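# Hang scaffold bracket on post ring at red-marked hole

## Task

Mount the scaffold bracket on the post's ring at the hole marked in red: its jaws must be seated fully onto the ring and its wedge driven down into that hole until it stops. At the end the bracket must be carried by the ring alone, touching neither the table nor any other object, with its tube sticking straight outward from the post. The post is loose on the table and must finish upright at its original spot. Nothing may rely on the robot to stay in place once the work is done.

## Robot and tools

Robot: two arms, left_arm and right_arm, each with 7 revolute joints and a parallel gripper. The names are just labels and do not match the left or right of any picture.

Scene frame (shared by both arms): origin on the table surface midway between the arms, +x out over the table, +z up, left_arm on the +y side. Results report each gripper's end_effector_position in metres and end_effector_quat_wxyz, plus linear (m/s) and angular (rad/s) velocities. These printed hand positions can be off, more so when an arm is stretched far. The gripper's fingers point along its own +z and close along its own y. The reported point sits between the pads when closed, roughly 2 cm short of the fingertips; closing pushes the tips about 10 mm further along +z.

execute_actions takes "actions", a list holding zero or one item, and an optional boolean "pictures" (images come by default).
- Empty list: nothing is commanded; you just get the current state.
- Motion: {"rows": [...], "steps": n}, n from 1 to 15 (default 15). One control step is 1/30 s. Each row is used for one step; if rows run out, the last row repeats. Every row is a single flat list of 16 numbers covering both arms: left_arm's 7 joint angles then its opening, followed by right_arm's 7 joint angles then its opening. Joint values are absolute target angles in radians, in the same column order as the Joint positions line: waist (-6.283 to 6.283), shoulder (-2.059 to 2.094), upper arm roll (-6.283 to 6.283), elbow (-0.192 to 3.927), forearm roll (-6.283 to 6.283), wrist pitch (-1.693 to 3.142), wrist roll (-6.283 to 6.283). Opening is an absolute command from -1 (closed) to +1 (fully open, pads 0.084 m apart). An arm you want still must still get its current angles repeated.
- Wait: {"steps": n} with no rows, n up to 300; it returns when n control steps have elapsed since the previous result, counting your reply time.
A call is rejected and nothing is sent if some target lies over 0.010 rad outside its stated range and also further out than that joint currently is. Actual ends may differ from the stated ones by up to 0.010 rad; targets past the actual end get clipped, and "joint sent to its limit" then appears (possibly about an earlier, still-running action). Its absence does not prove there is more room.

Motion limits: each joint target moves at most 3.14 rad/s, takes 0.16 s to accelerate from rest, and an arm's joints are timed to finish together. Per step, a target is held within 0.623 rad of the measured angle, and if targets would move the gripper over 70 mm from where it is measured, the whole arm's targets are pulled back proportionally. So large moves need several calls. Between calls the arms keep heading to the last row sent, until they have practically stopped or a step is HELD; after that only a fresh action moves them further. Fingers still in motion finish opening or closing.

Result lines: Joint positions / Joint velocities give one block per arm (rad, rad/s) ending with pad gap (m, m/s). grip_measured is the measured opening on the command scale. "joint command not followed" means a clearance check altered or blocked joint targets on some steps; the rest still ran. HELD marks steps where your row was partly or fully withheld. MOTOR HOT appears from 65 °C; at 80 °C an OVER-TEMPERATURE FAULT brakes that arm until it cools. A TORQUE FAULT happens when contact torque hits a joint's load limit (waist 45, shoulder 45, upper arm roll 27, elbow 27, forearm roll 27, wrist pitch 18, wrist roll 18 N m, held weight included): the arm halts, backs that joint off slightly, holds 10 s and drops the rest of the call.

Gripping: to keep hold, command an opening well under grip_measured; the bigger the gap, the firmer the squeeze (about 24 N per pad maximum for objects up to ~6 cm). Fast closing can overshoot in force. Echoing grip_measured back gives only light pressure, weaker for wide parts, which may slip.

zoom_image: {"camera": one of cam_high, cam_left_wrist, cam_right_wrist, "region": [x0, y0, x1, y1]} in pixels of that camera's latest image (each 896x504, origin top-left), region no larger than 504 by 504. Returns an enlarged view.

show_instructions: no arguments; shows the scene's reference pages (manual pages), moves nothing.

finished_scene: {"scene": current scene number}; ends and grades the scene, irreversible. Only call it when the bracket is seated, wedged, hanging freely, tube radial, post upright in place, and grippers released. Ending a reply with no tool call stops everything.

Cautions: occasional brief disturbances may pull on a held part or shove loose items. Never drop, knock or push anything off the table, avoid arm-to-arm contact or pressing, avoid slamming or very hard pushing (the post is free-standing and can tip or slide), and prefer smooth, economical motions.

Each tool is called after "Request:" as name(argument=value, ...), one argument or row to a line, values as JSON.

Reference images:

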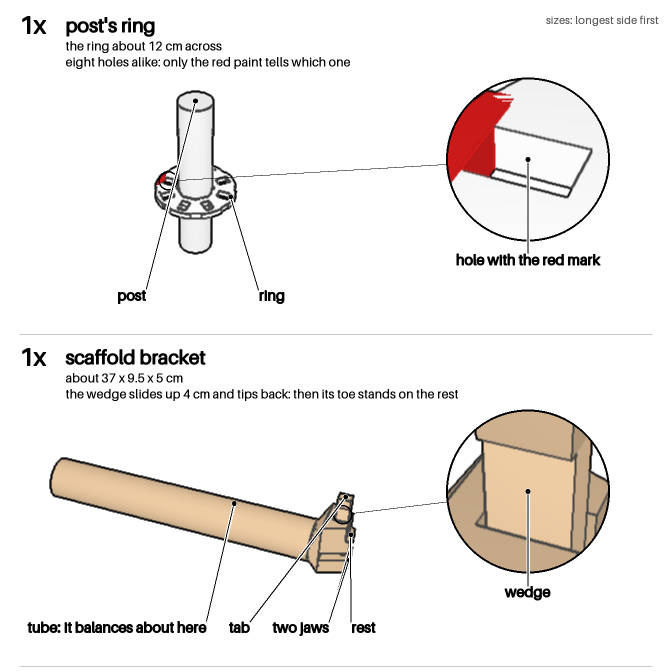

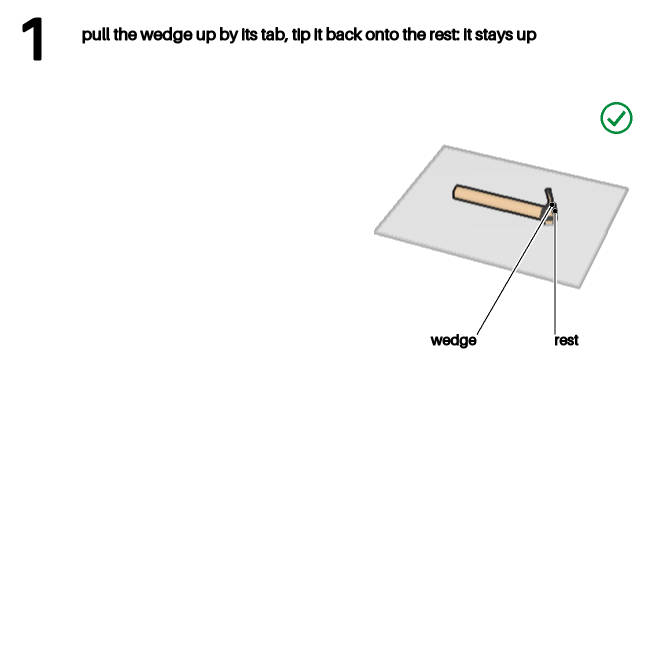

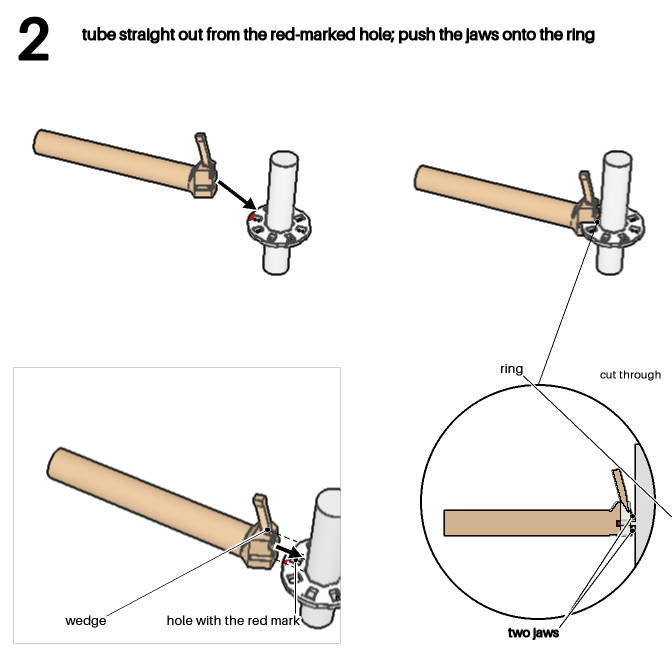

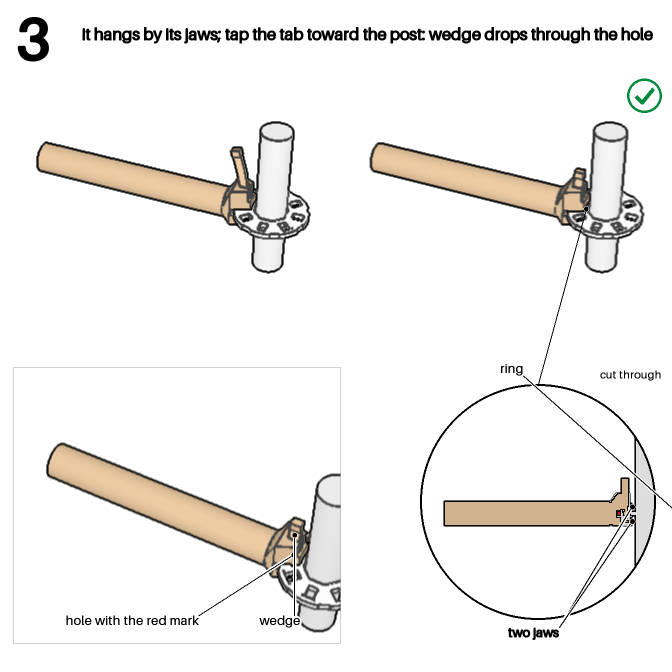

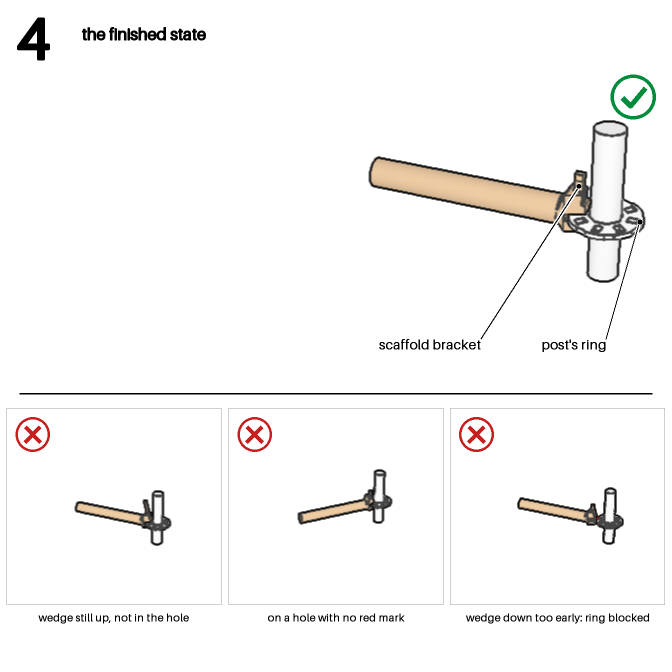

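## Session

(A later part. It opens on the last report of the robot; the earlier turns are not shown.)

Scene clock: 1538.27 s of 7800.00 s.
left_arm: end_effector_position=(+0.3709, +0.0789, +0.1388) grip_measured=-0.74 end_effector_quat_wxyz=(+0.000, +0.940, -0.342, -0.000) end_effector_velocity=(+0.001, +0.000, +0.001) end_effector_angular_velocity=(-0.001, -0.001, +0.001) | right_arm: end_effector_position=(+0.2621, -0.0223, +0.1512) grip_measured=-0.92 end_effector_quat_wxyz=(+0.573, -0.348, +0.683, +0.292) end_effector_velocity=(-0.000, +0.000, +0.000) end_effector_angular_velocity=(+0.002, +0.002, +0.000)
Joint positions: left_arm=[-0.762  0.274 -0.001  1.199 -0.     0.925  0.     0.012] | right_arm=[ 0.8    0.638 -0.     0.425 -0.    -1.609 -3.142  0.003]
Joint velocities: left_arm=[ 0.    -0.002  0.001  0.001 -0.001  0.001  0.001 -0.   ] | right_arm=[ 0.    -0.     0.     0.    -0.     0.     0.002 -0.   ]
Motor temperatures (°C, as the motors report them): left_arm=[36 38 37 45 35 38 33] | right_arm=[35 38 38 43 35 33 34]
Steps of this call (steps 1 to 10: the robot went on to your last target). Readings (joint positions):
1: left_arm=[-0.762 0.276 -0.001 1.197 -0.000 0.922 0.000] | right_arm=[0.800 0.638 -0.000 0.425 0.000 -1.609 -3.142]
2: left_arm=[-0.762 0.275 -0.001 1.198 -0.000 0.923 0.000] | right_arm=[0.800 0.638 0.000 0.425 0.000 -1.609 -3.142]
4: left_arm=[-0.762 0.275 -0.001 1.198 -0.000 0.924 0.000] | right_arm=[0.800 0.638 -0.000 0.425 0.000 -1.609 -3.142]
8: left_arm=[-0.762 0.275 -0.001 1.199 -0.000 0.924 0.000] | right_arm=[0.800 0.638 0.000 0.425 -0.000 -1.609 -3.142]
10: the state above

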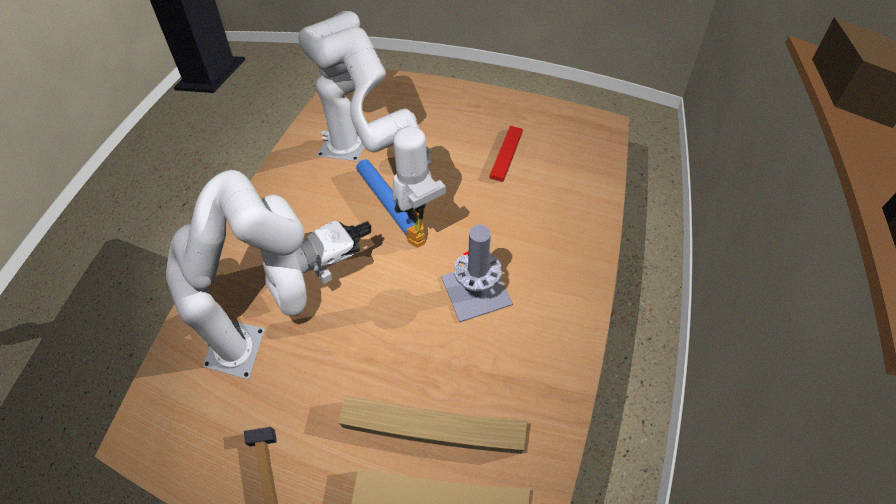

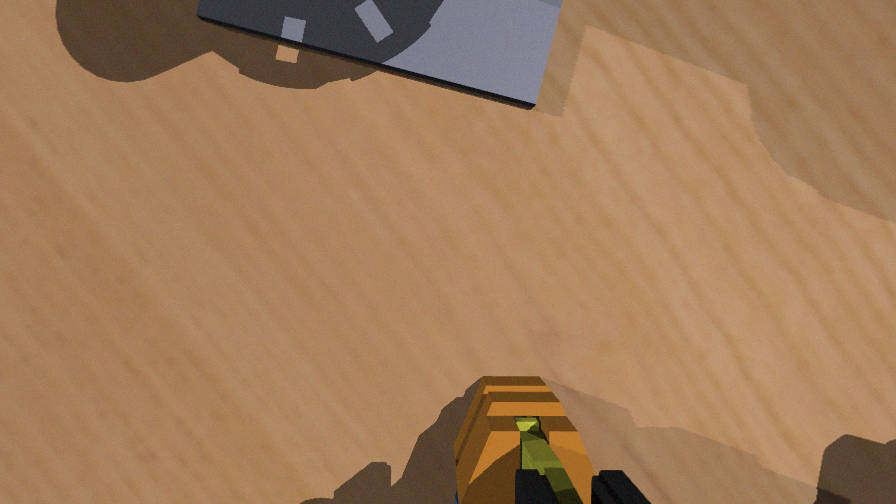

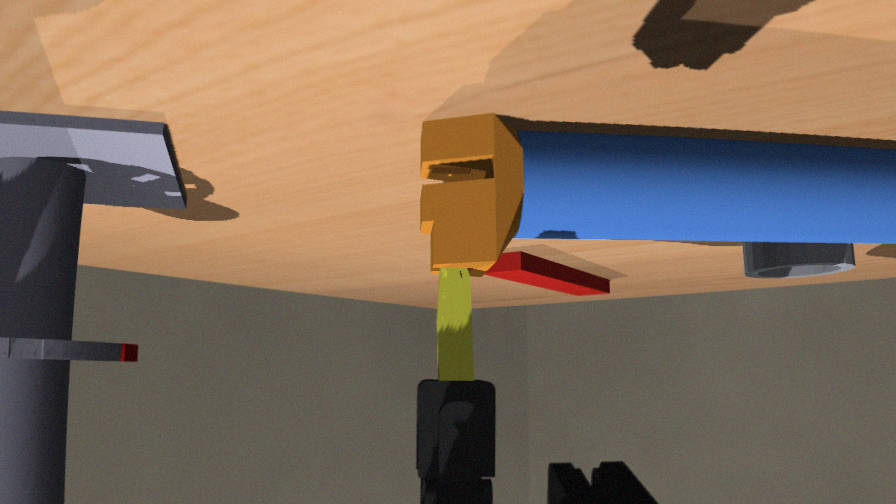

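Request:
execute_actions(
  actions=[
    {"rows": [[-0.7622,0.2725,0,1.2003,0,0.9278,0,-0.9,0.8,0.6376,0,0.4248,0,-1.609,-3.1416,-0.9],[-0.7622,0.2706,0,1.2018,0,0.9312,0,-0.9,0.8,0.6376,0,0.4248,0,-1.609,-3.1416,-0.9]], "steps": 12},
  ],
)

Scene clock: 1561.37 s of 7800.00 s.
left_arm: end_effector_position=(+0.3712, +0.0792, +0.1415) grip_measured=-0.74 end_effector_quat_wxyz=(-0.000, +0.940, -0.342, -0.000) end_effector_velocity=(-0.001, -0.000, -0.000) end_effector_angular_velocity=(+0.001, +0.002, -0.001) | right_arm: end_effector_position=(+0.2621, -0.0223, +0.1512) grip_measured=-0.92 end_effector_quat_wxyz=(+0.573, -0.348, +0.683, +0.292) end_effector_velocity=(+0.000, +0.000, +0.000) end_effector_angular_velocity=(+0.001, +0.001, -0.000)
Joint positions: left_arm=[-0.762  0.271  0.     1.202  0.     0.931 -0.     0.012] | right_arm=[ 0.8    0.638  0.     0.425  0.    -1.609 -3.142  0.003]
Joint velocities: left_arm=[-0.001  0.    -0.001 -0.001 -0.     0.001 -0.     0.   ] | right_arm=[ 0.     0.    -0.     0.     0.    -0.     0.001  0.   ]
Motor temperatures (°C, as the motors report them): left_arm=[36 38 37 46 35 38 33] | right_arm=[35 38 38 43 35 33 34]
Steps of this call (steps 1 to 15: the robot went on to your last target; steps 16 to 90: nothing new was sent; then 19.70 s passed at rest; steps 91 to 102: all 12 steps of this action). Readings (joint positions):
91: left_arm=[-0.762 0.274 0.000 1.199 0.000 0.925 0.000] | right_arm=[0.800 0.638 0.000 0.425 0.000 -1.609 -3.142]
92: left_arm=[-0.762 0.274 0.000 1.199 0.000 0.926 -0.000] | right_arm=[0.800 0.638 0.000 0.425 0.000 -1.609 -3.142]
94: left_arm=[-0.762 0.272 0.000 1.201 0.000 0.928 -0.000] | right_arm=[0.800 0.638 0.000 0.425 -0.000 -1.609 -3.142]
98: left_arm=[-0.762 0.271 0.000 1.202 0.000 0.931 -0.000] | right_arm=[0.800 0.638 0.000 0.425 -0.000 -1.609 -3.142]
102: the state above

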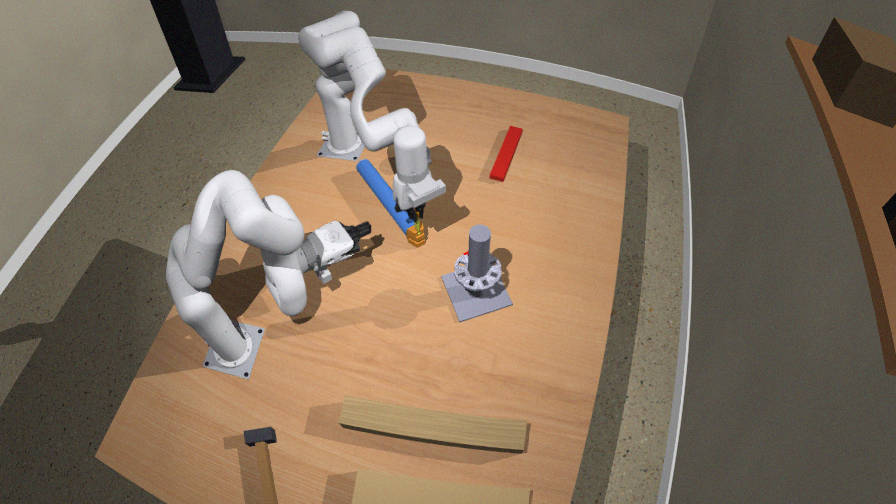

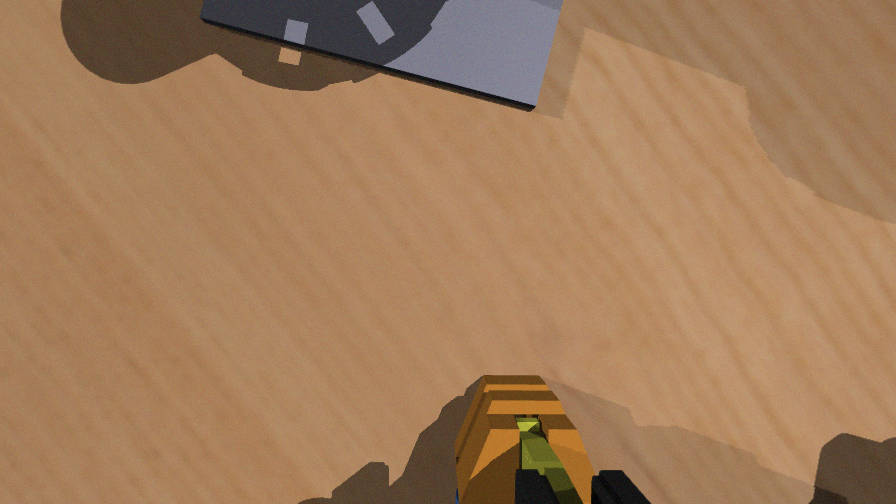

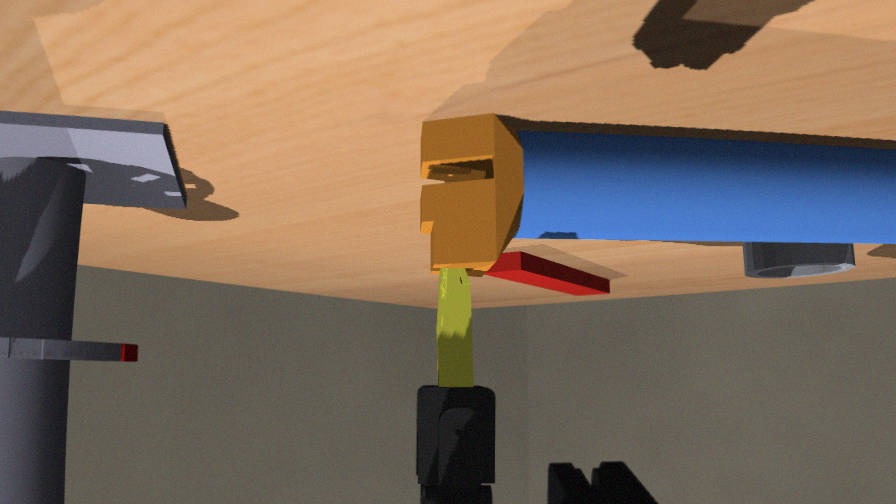

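Request:
execute_actions(
  actions=[
    {"rows": [[-0.7622,0.263,0,1.189,0,0.917,0,-0.9,0.8,0.6376,0,0.4248,0,-1.609,-3.1416,-0.9],[-0.7622,0.2525,0,1.172,0,0.898,0,-0.9,0.8,0.6376,0,0.4248,0,-1.609,-3.1416,-0.9],[-0.7622,0.2415,0,1.153,0,0.877,0,-0.9,0.8,0.6376,0,0.4248,0,-1.609,-3.1416,-0.9],[-0.7622,0.23,0,1.134,0,0.856,0,-0.9,0.8,0.6376,0,0.4248,0,-1.609,-3.1416,-0.9],[-0.7622,0.2185,0,1.114,0,0.834,0,-0.9,0.8,0.6376,0,0.4248,0,-1.609,-3.1416,-0.9],[-0.7622,0.2075,0,1.095,0,0.812,0,-0.9,0.8,0.6376,0,0.4248,0,-1.609,-3.1416,-0.9],[-0.7622,0.197,0,1.076,0,0.791,0,-0.9,0.8,0.6376,0,0.4248,0,-1.609,-3.1416,-0.9],[-0.7622,0.1865,0,1.057,0,0.769,0,-0.9,0.8,0.6376,0,0.4248,0,-1.609,-3.1416,-0.9],[-0.7622,0.177,0,1.04,0,0.75,0,-0.9,0.8,0.6376,0,0.4248,0,-1.609,-3.1416,-0.9],[-0.7622,0.1702,0,1.0285,0,0.7361,0,-0.9,0.8,0.6376,0,0.4248,0,-1.609,-3.1416,-0.9]], "steps": 15},
  ],
  pictures=false,
)

Request:
execute_actions(
  actions=[
    {"steps": 10},
  ],
)

Scene clock: 1576.60 s of 7800.00 s.
left_arm: end_effector_position=(+0.3649, +0.0853, +0.1405) grip_measured=-0.74 end_effector_quat_wxyz=(+0.019, +0.938, -0.341, +0.054) end_effector_velocity=(-0.001, +0.003, +0.001) end_effector_angular_velocity=(-0.045, -0.053, +0.004) | right_arm: end_effector_position=(+0.2621, -0.0223, +0.1512) grip_measured=-0.92 end_effector_quat_wxyz=(+0.573, -0.348, +0.683, +0.292) end_effector_velocity=(+0.000, -0.000, +0.000) end_effector_angular_velocity=(+0.000, -0.001, -0.000)
Joint positions: left_arm=[-0.762  0.175  0.001  1.035  0.     0.746 -0.     0.012] | right_arm=[ 0.8    0.638 -0.     0.425 -0.    -1.609 -3.142  0.003]
Joint velocities: left_arm=[ 0.002 -0.048  0.001 -0.085 -0.001 -0.106 -0.     0.   ] | right_arm=[-0.001 -0.     0.     0.    -0.     0.    -0.001 -0.   ]
Motor temperatures (°C, as the motors report them): left_arm=[36 38 37 46 35 38 33] | right_arm=[35 38 38 43 35 33 34]
Steps of this call (steps 1 to 15: the robot went on to your last target; steps 16 to 90: nothing new was sent; then 11.73 s passed at rest; steps 91 to 105: all 15 steps of this action). Readings (joint positions):
91: left_arm=[-0.762 0.271 0.000 1.202 0.000 0.931 0.000] | right_arm=[0.800 0.638 0.000 0.425 -0.000 -1.609 -3.142]
92: left_arm=[-0.762 0.269 0.000 1.199 -0.000 0.928 0.000] | right_arm=[0.800 0.638 0.000 0.425 0.000 -1.609 -3.142]
94: left_arm=[-0.762 0.259 -0.000 1.182 0.000 0.909 0.000] | right_arm=[0.800 0.638 -0.000 0.425 -0.000 -1.609 -3.142]
98: left_arm=[-0.762 0.223 0.000 1.120 0.000 0.841 0.000] | right_arm=[0.800 0.638 -0.000 0.425 -0.000 -1.609 -3.142]
105: the state above

Scene clock: 1576.93 s of 7800.00 s.
left_arm: end_effector_position=(+0.3644, +0.0849, +0.1409) grip_measured=-0.74 end_effector_quat_wxyz=(+0.021, +0.938, -0.341, +0.057) end_effector_velocity=(+0.000, +0.000, +0.001) end_effector_angular_velocity=(-0.003, -0.003, +0.001) | right_arm: end_effector_position=(+0.2621, -0.0223, +0.1512) grip_measured=-0.92 end_effector_quat_wxyz=(+0.573, -0.348, +0.683, +0.292) end_effector_velocity=(+0.000, -0.000, +0.000) end_effector_angular_velocity=(-0.000, -0.000, -0.000)
Joint positions: left_arm=[-0.762  0.171  0.     1.028  0.     0.737  0.     0.012] | right_arm=[ 0.8    0.638 -0.     0.425  0.    -1.609 -3.142  0.003]
Joint velocities: left_arm=[ 0.    -0.003  0.    -0.003 -0.    -0.003 -0.001 -0.   ] | right_arm=[-0. -0. -0. -0. -0. -0. -0. -0.]
Motor temperatures (°C, as the motors report them): left_arm=[36 38 37 46 35 38 33] | right_arm=[35 38 38 43 35 33 34]
Steps of this call (steps 1 to 10: the robot went on to your last target). Readings (joint positions):
1: left_arm=[-0.762 0.174 0.001 1.033 0.000 0.743 -0.000] | right_arm=[0.800 0.638 0.000 0.425 -0.000 -1.609 -3.142]
2: left_arm=[-0.762 0.173 0.001 1.032 0.000 0.741 -0.000] | right_arm=[0.800 0.638 0.000 0.425 -0.000 -1.609 -3.142]
4: left_arm=[-0.762 0.172 0.000 1.030 0.000 0.739 0.000] | right_arm=[0.800 0.638 0.000 0.425 -0.000 -1.609 -3.142]
8: left_arm=[-0.762 0.171 0.000 1.029 0.000 0.737 0.000] | right_arm=[0.800 0.638 0.000 0.425 -0.000 -1.609 -3.142]
10: the state above

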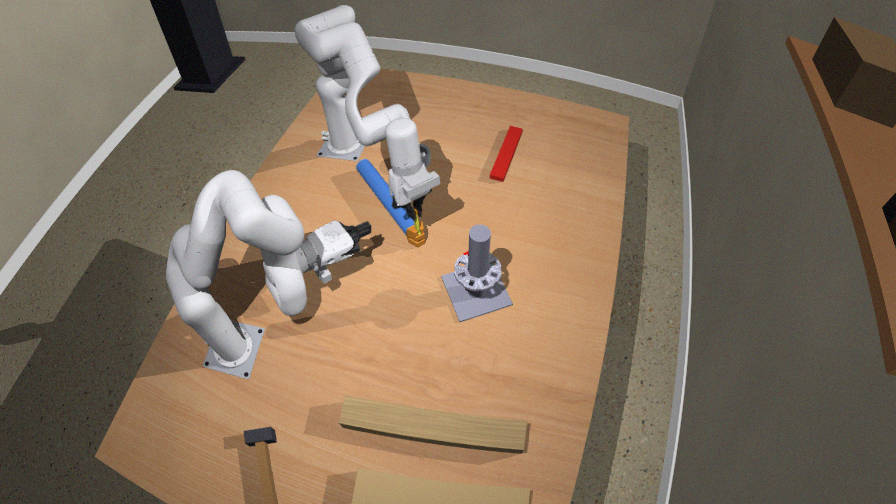

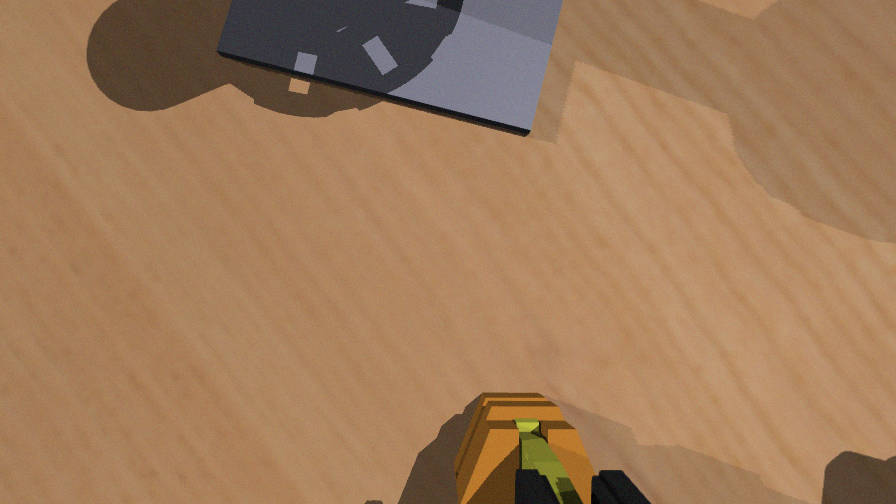

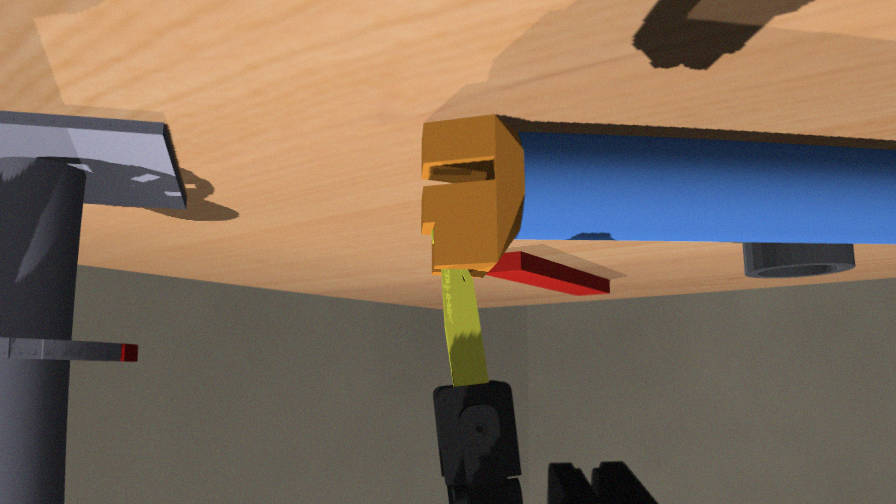

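Request:
execute_actions(
  actions=[
    {"rows": [[-0.7622,0.164,0,1.017,0,0.722,0,-0.9,0.8,0.6376,0,0.4248,0,-1.609,-3.1416,-0.9],[-0.7622,0.155,0,1.0,0,0.701,0,-0.9,0.8,0.6376,0,0.4248,0,-1.609,-3.1416,-0.9],[-0.7622,0.1455,0,0.982,0,0.679,0,-0.9,0.8,0.6376,0,0.4248,0,-1.609,-3.1416,-0.9],[-0.7622,0.136,0,0.964,0,0.657,0,-0.9,0.8,0.6376,0,0.4248,0,-1.609,-3.1416,-0.9],[-0.7622,0.127,0,0.947,0,0.636,0,-0.9,0.8,0.6376,0,0.4248,0,-1.609,-3.1416,-0.9],[-0.7622,0.118,0,0.929,0,0.614,0,-0.9,0.8,0.6376,0,0.4248,0,-1.609,-3.1416,-0.9],[-0.7622,0.1095,0,0.912,0,0.592,0,-0.9,0.8,0.6376,0,0.4248,0,-1.609,-3.1416,-0.9],[-0.7622,0.1015,0,0.895,0,0.57,0,-0.9,0.8,0.6376,0,0.4248,0,-1.609,-3.1416,-0.9],[-0.7622,0.094,0,0.879,0,0.549,0,-0.9,0.8,0.6376,0,0.4248,0,-1.609,-3.1416,-0.9],[-0.7622,0.0888,0,0.8686,0,0.5355,0,-0.9,0.8,0.6376,0,0.4248,0,-1.609,-3.1416,-0.9]], "steps": 15},
  ],
  pictures=false,
)

Request:
execute_actions(
  actions=[
    {"steps": 10},
  ],
)

Scene clock: 1589.70 s of 7800.00 s.
left_arm: end_effector_position=(+0.3583, +0.0899, +0.1397) grip_measured=-0.74 end_effector_quat_wxyz=(+0.041, +0.933, -0.340, +0.112) end_effector_velocity=(-0.002, +0.002, +0.000) end_effector_angular_velocity=(-0.045, -0.053, +0.001) | right_arm: end_effector_position=(+0.2621, -0.0223, +0.1512) grip_measured=-0.92 end_effector_quat_wxyz=(+0.573, -0.348, +0.683, +0.292) end_effector_velocity=(-0.001, +0.001, +0.000) end_effector_angular_velocity=(+0.001, +0.000, +0.002)
Joint positions: left_arm=[-0.762  0.092 -0.     0.876 -0.     0.545 -0.     0.012] | right_arm=[ 0.8    0.638  0.     0.425  0.    -1.609 -3.142  0.003]
Joint velocities: left_arm=[-0.    -0.038  0.    -0.079 -0.    -0.11  -0.001 -0.   ] | right_arm=[ 0.001 -0.     0.     0.    -0.001  0.     0.     0.   ]
Motor temperatures (°C, as the motors report them): left_arm=[36 38 37 47 35 39 33] | right_arm=[35 38 38 43 35 33 34]
Steps of this call (steps 1 to 15: the robot went on to your last target; steps 16 to 90: nothing new was sent; then 9.27 s passed at rest; steps 91 to 105: all 15 steps of this action). Readings (joint positions):
91: left_arm=[-0.762 0.170 0.000 1.028 -0.000 0.736 0.000] | right_arm=[0.800 0.638 -0.000 0.425 -0.000 -1.609 -3.142]
92: left_arm=[-0.762 0.169 0.000 1.026 -0.000 0.733 -0.000] | right_arm=[0.800 0.638 0.000 0.425 -0.000 -1.609 -3.142]
94: left_arm=[-0.762 0.161 0.000 1.010 -0.000 0.713 -0.000] | right_arm=[0.800 0.638 0.000 0.425 -0.000 -1.609 -3.142]
98: left_arm=[-0.762 0.130 -0.000 0.953 -0.000 0.643 -0.000] | right_arm=[0.800 0.638 0.000 0.425 -0.000 -1.609 -3.142]
105: the state above

Scene clock: 1590.03 s of 7800.00 s.
left_arm: end_effector_position=(+0.3581, +0.0901, +0.1395) grip_measured=-0.74 end_effector_quat_wxyz=(+0.042, +0.933, -0.340, +0.114) end_effector_velocity=(-0.000, -0.000, +0.000) end_effector_angular_velocity=(-0.002, -0.002, -0.000) | right_arm: end_effector_position=(+0.2621, -0.0223, +0.1512) grip_measured=-0.92 end_effector_quat_wxyz=(+0.573, -0.348, +0.683, +0.292) end_effector_velocity=(+0.001, -0.000, +0.000) end_effector_angular_velocity=(+0.002, +0.002, -0.002)
Joint positions: left_arm=[-0.762  0.089  0.     0.869  0.     0.536 -0.     0.012] | right_arm=[ 0.8    0.638 -0.     0.425  0.    -1.609 -3.142  0.003]
Joint velocities: left_arm=[ 0.001 -0.002 -0.001 -0.002 -0.    -0.003 -0.    -0.   ] | right_arm=[-0.001 -0.     0.    -0.     0.001 -0.     0.002 -0.   ]
Motor temperatures (°C, as the motors report them): left_arm=[36 38 37 47 35 39 33] | right_arm=[35 38 38 43 35 33 34]
Steps of this call (steps 1 to 10: the robot went on to your last target). Readings (joint positions):
1: left_arm=[-0.762 0.091 -0.000 0.874 -0.000 0.542 -0.000] | right_arm=[0.800 0.638 0.000 0.425 0.000 -1.609 -3.142]
2: left_arm=[-0.762 0.090 0.000 0.872 -0.000 0.540 -0.000] | right_arm=[0.800 0.638 -0.000 0.425 0.000 -1.609 -3.142]
4: left_arm=[-0.762 0.090 0.000 0.871 -0.000 0.538 -0.000] | right_arm=[0.800 0.638 -0.000 0.425 0.000 -1.609 -3.142]
8: left_arm=[-0.762 0.089 0.000 0.869 -0.000 0.536 -0.000] | right_arm=[0.800 0.638 -0.000 0.425 -0.000 -1.609 -3.142]
10: the state above

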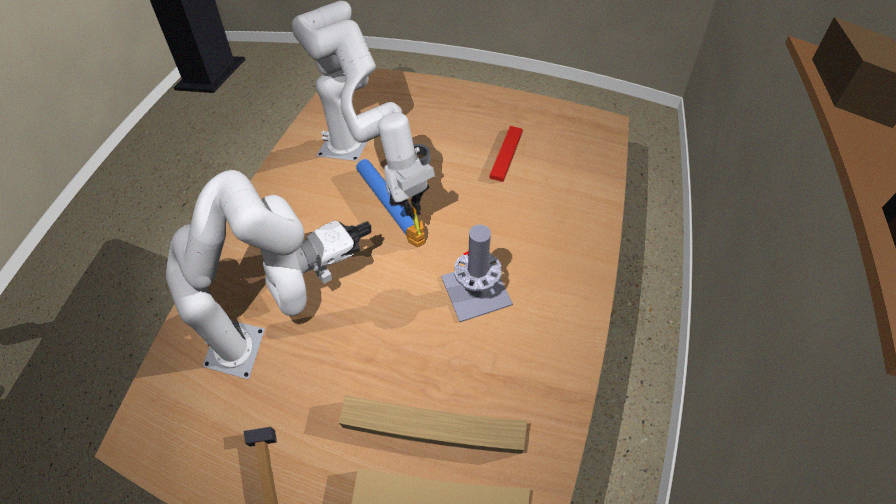

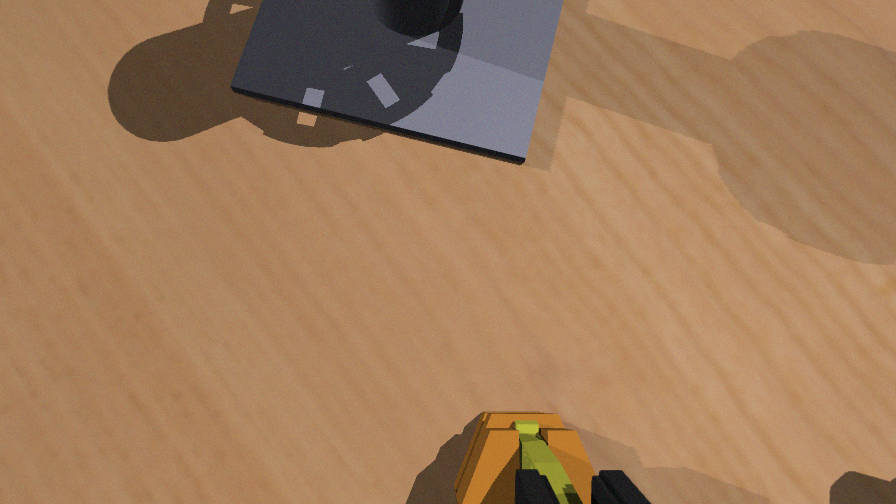

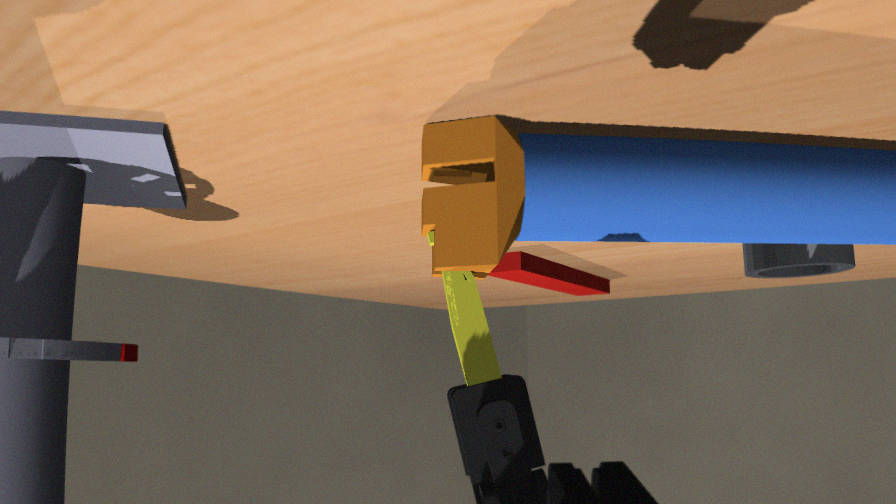

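Request:
zoom_image(
  camera="cam_right_wrist",
  region=[390, 100, 590, 300],
)

Region (390, 100, 590, 300) of cam_right_wrist's 896x504 image, scaled by 2.520, with more detail than that image has.

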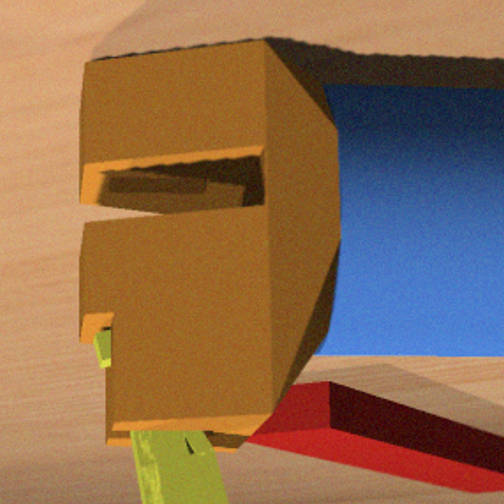

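Request:
execute_actions(
  actions=[
    {"rows": [[-0.7622,0.085,0,0.859,0,0.5225,0,-0.9,0.8,0.6376,0,0.4248,0,-1.609,-3.1416,-0.9],[-0.7622,0.0813,0,0.849,0,0.5095,0,-0.9,0.8,0.6376,0,0.4248,0,-1.609,-3.1416,-0.9],[-0.7622,0.0776,0,0.8395,0,0.4965,0,-0.9,0.8,0.6376,0,0.4248,0,-1.609,-3.1416,-0.9],[-0.7622,0.0739,0,0.83,0,0.4836,0,-0.9,0.8,0.6376,0,0.4248,0,-1.609,-3.1416,-0.9],[-0.7622,0.0702,0,0.8202,0,0.4707,0,-0.9,0.8,0.6376,0,0.4248,0,-1.609,-3.1416,-0.9]], "steps": 15},
  ],
)

Scene clock: 1606.10 s of 7800.00 s.
left_arm: end_effector_position=(+0.3560, +0.0918, +0.1379) grip_measured=-0.74 end_effector_quat_wxyz=(+0.048, +0.930, -0.339, +0.132) end_effector_velocity=(-0.000, +0.000, -0.001) end_effector_angular_velocity=(-0.003, -0.003, -0.000) | right_arm: end_effector_position=(+0.2621, -0.0223, +0.1512) grip_measured=-0.92 end_effector_quat_wxyz=(+0.573, -0.348, +0.683, +0.292) end_effector_velocity=(+0.001, -0.001, +0.000) end_effector_angular_velocity=(+0.002, +0.002, -0.003)
Joint positions: left_arm=[-0.762  0.07  -0.     0.822 -0.     0.471  0.     0.012] | right_arm=[ 0.8    0.638 -0.     0.425  0.    -1.609 -3.142  0.003]
Joint velocities: left_arm=[ 0.    -0.002 -0.    -0.007  0.    -0.009 -0.     0.   ] | right_arm=[-0.002 -0.001 -0.    -0.     0.001 -0.     0.003  0.   ]
Motor temperatures (°C, as the motors report them): left_arm=[36 38 37 47 35 39 33] | right_arm=[35 38 38 43 35 33 34]
Steps of this call (steps 1 to 15: the robot went on to your last target; steps 16 to 90: nothing new was sent; then 12.57 s passed at rest; steps 91 to 105: all 15 steps of this action). Readings (joint positions):
91: left_arm=[-0.762 0.089 0.000 0.868 -0.000 0.535 -0.000] | right_arm=[0.800 0.638 -0.000 0.425 0.000 -1.609 -3.142]
92: left_arm=[-0.762 0.088 0.000 0.867 0.000 0.532 0.000] | right_arm=[0.800 0.638 -0.000 0.425 0.000 -1.609 -3.142]
94: left_arm=[-0.762 0.084 0.000 0.856 -0.000 0.517 -0.000] | right_arm=[0.800 0.638 -0.000 0.425 0.000 -1.609 -3.142]
98: left_arm=[-0.762 0.073 -0.000 0.829 -0.000 0.482 -0.000] | right_arm=[0.800 0.638 -0.000 0.425 -0.000 -1.609 -3.142]
105: the state above

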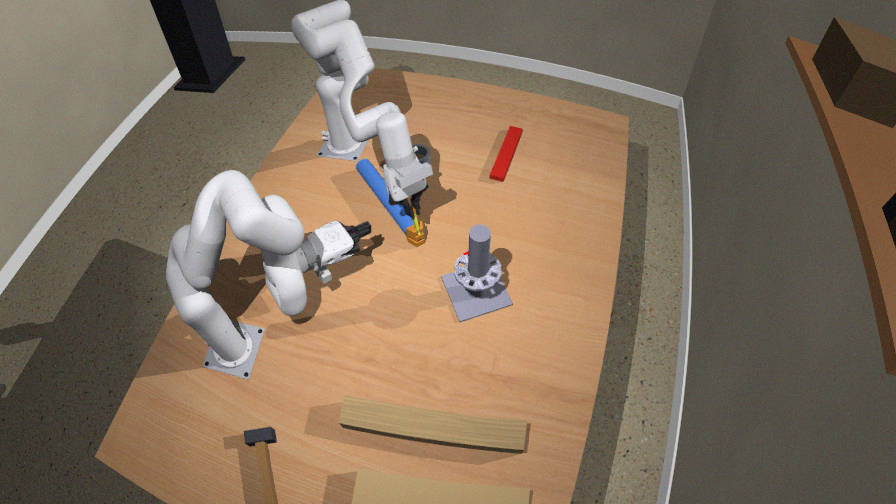

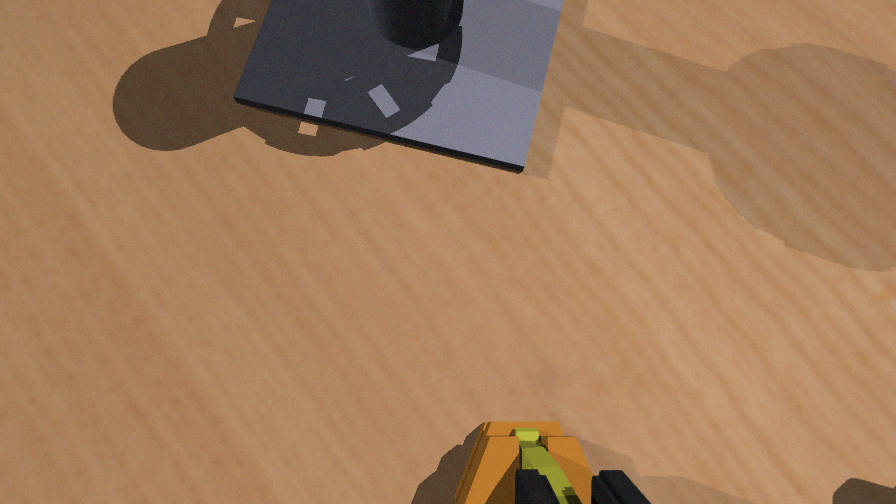

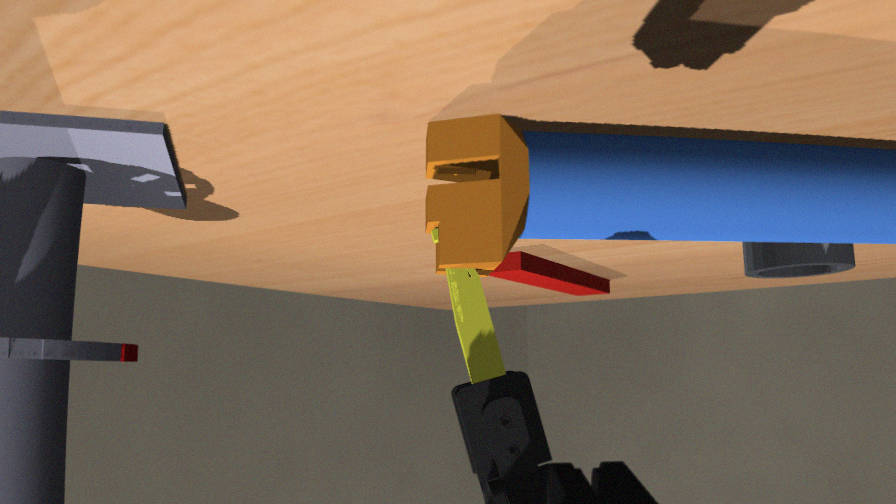

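Request:
execute_actions(
  actions=[
    {"rows": [[-0.7622,0.0702,0,0.8202,0,0.4707,0,-0.8,0.8,0.6376,0,0.4248,0,-1.609,-3.1416,-0.9],[-0.7622,0.0702,0,0.8202,0,0.4707,0,-0.75,0.8,0.6376,0,0.4248,0,-1.609,-3.1416,-0.9],[-0.7622,0.0702,0,0.8202,0,0.4707,0,-0.72,0.8,0.6376,0,0.4248,0,-1.609,-3.1416,-0.9],[-0.7622,0.0702,0,0.8202,0,0.4707,0,-0.69,0.8,0.6376,0,0.4248,0,-1.609,-3.1416,-0.9],[-0.7622,0.0702,0,0.8202,0,0.4707,0,-0.66,0.8,0.6376,0,0.4248,0,-1.609,-3.1416,-0.9],[-0.7622,0.0702,0,0.8202,0,0.4707,0,-0.62,0.8,0.6376,0,0.4248,0,-1.609,-3.1416,-0.9],[-0.7622,0.0702,0,0.8202,0,0.4707,0,-0.55,0.8,0.6376,0,0.4248,0,-1.609,-3.1416,-0.9],[-0.7622,0.0702,0,0.8202,0,0.4707,0,-0.4,0.8,0.6376,0,0.4248,0,-1.609,-3.1416,-0.9],[-0.7622,0.0702,0,0.8202,0,0.4707,0,-0.1,0.8,0.6376,0,0.4248,0,-1.609,-3.1416,-0.9],[-0.7622,0.0702,0,0.8202,0,0.4707,0,0.3,0.8,0.6376,0,0.4248,0,-1.609,-3.1416,-0.9],[-0.7622,0.0702,0,0.8202,0,0.4707,0,0.7,0.8,0.6376,0,0.4248,0,-1.609,-3.1416,-0.9]], "steps": 15},
  ],
)

Scene clock: 1619.20 s of 7800.00 s.
left_arm: end_effector_position=(+0.3555, +0.0924, +0.1369) grip_measured=+0.54 end_effector_quat_wxyz=(+0.048, +0.931, -0.339, +0.131) end_effector_velocity=(+0.000, -0.001, +0.001) end_effector_angular_velocity=(-0.002, -0.002, -0.002) | right_arm: end_effector_position=(+0.2621, -0.0223, +0.1512) grip_measured=-0.92 end_effector_quat_wxyz=(+0.573, -0.348, +0.683, +0.292) end_effector_velocity=(-0.001, +0.000, +0.000) end_effector_angular_velocity=(-0.001, -0.001, +0.001)
Joint positions: left_arm=[-0.762  0.07   0.     0.82   0.     0.471  0.     0.066] | right_arm=[ 0.8    0.638 -0.     0.425 -0.    -1.609 -3.142  0.003]
Joint velocities: left_arm=[-0.     0.    -0.001  0.002  0.    -0.001  0.     0.178] | right_arm=[ 0.001 -0.     0.     0.     0.    -0.    -0.001  0.   ]
Motor temperatures (°C, as the motors report them): left_arm=[36 38 37 46 35 39 33] | right_arm=[35 38 38 43 35 33 34]
Steps of this call (steps 1 to 15: the robot went on to your last target; steps 16 to 90: nothing new was sent; then 9.60 s passed at rest; steps 91 to 105: all 15 steps of this action). Readings (joint positions):
91: left_arm=[-0.762 0.070 -0.000 0.820 -0.000 0.471 0.000] | right_arm=[0.800 0.638 0.000 0.425 0.000 -1.609 -3.142]
92: left_arm=[-0.762 0.070 -0.000 0.820 -0.000 0.471 0.000] | right_arm=[0.800 0.638 0.000 0.425 -0.000 -1.609 -3.142]
94: left_arm=[-0.762 0.070 -0.000 0.820 -0.000 0.471 0.000] | right_arm=[0.800 0.638 0.000 0.425 -0.000 -1.609 -3.142]
98: left_arm=[-0.762 0.070 0.001 0.819 0.000 0.472 0.000] | right_arm=[0.800 0.638 0.000 0.425 -0.000 -1.609 -3.142]
105: the state above

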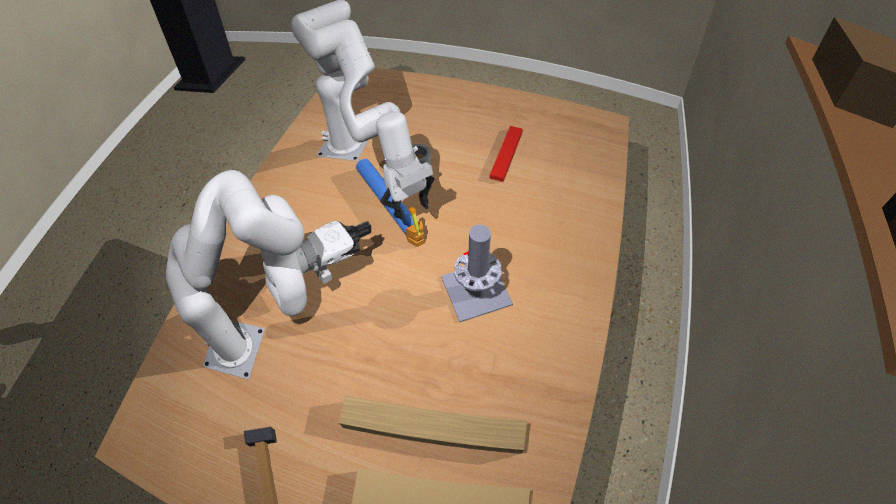

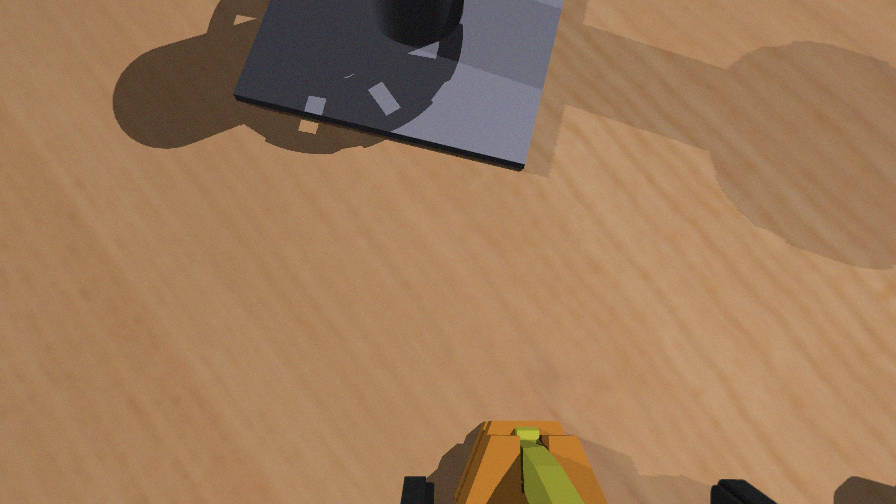

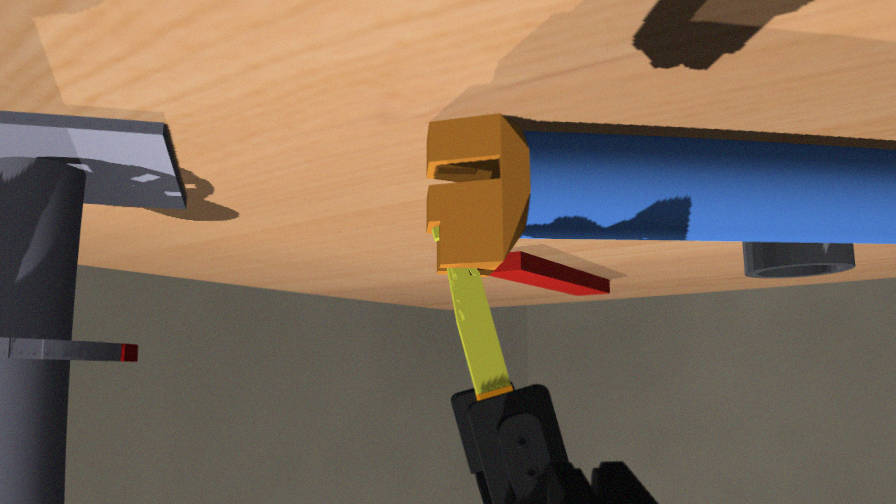

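Request:
execute_actions(
  actions=[],
)

Scene clock: 1653.53 s of 7800.00 s.
left_arm: end_effector_position=(+0.3555, +0.0923, +0.1370) grip_measured=+0.70 end_effector_quat_wxyz=(+0.048, +0.931, -0.339, +0.131) end_effector_velocity=(+0.001, -0.000, +0.001) end_effector_angular_velocity=(-0.001, -0.001, +0.001) | right_arm: end_effector_position=(+0.2621, -0.0223, +0.1512) grip_measured=-0.92 end_effector_quat_wxyz=(+0.573, -0.348, +0.683, +0.292) end_effector_velocity=(-0.000, -0.000, -0.000) end_effector_angular_velocity=(-0.002, -0.001, +0.001)
Joint positions: left_arm=[-0.762  0.07   0.     0.82  -0.     0.471  0.     0.073] | right_arm=[ 0.8    0.638  0.     0.425  0.    -1.609 -3.142  0.003]
Joint velocities: left_arm=[ 0.     0.     0.     0.002  0.     0.    -0.     0.   ] | right_arm=[-0.     0.001 -0.    -0.001 -0.001 -0.    -0.002 -0.   ]
Motor temperatures (°C, as the motors report them): left_arm=[36 37 37 45 35 39 33] | right_arm=[35 38 38 43 35 33 34]
Steps of this call (steps 1 to 15: the robot went on to your last target; steps 16 to 90: nothing new was sent; then 31.33 s passed at rest). Readings (joint positions):
1: left_arm=[-0.762 0.070 0.000 0.820 0.000 0.471 0.000] | right_arm=[0.800 0.638 0.000 0.425 0.000 -1.609 -3.142]
2: left_arm=[-0.762 0.070 0.000 0.820 0.000 0.471 0.000] | right_arm=[0.800 0.638 0.000 0.425 -0.000 -1.609 -3.142]
4: left_arm=[-0.762 0.070 0.000 0.820 0.000 0.471 0.000] | right_arm=[0.800 0.638 -0.000 0.425 0.000 -1.609 -3.142]
8: left_arm=[-0.762 0.070 0.000 0.820 0.000 0.471 0.000] | right_arm=[0.800 0.638 0.000 0.425 -0.000 -1.609 -3.142]
90: the state above
All arms were judged still, so your last target was given up. Only a new action makes them travel on or press farther. Fingers that are still opening or closing keep moving.

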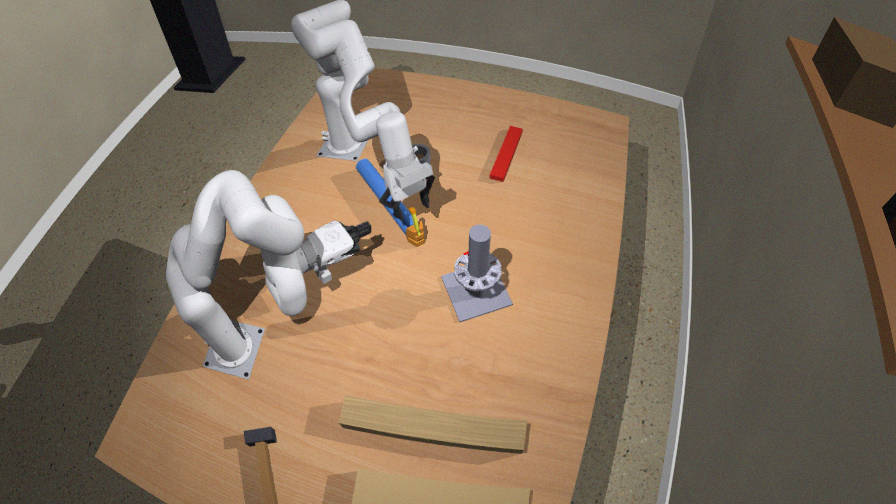

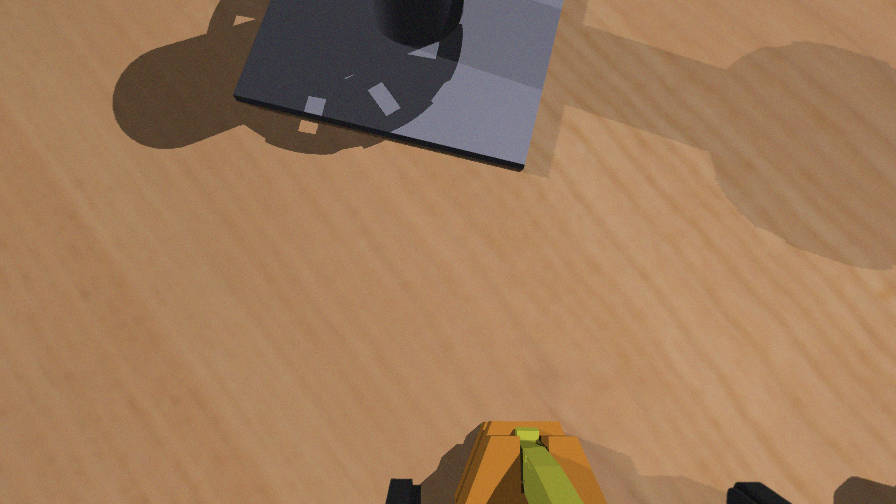

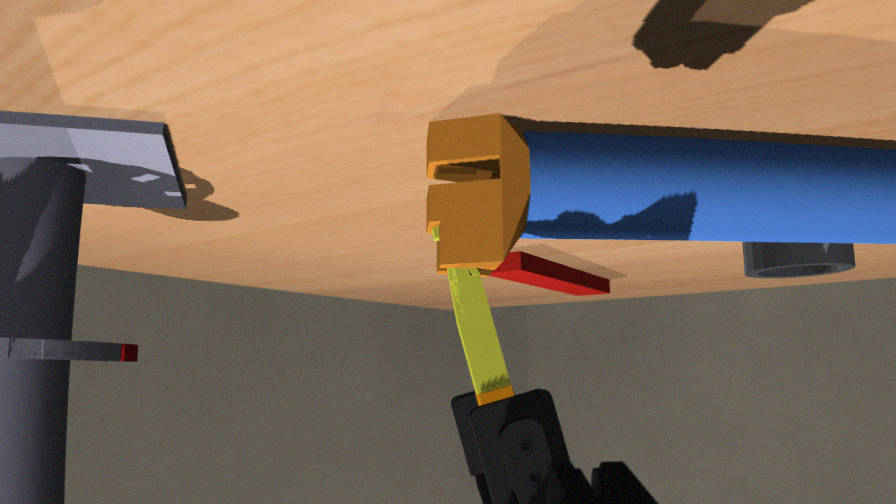

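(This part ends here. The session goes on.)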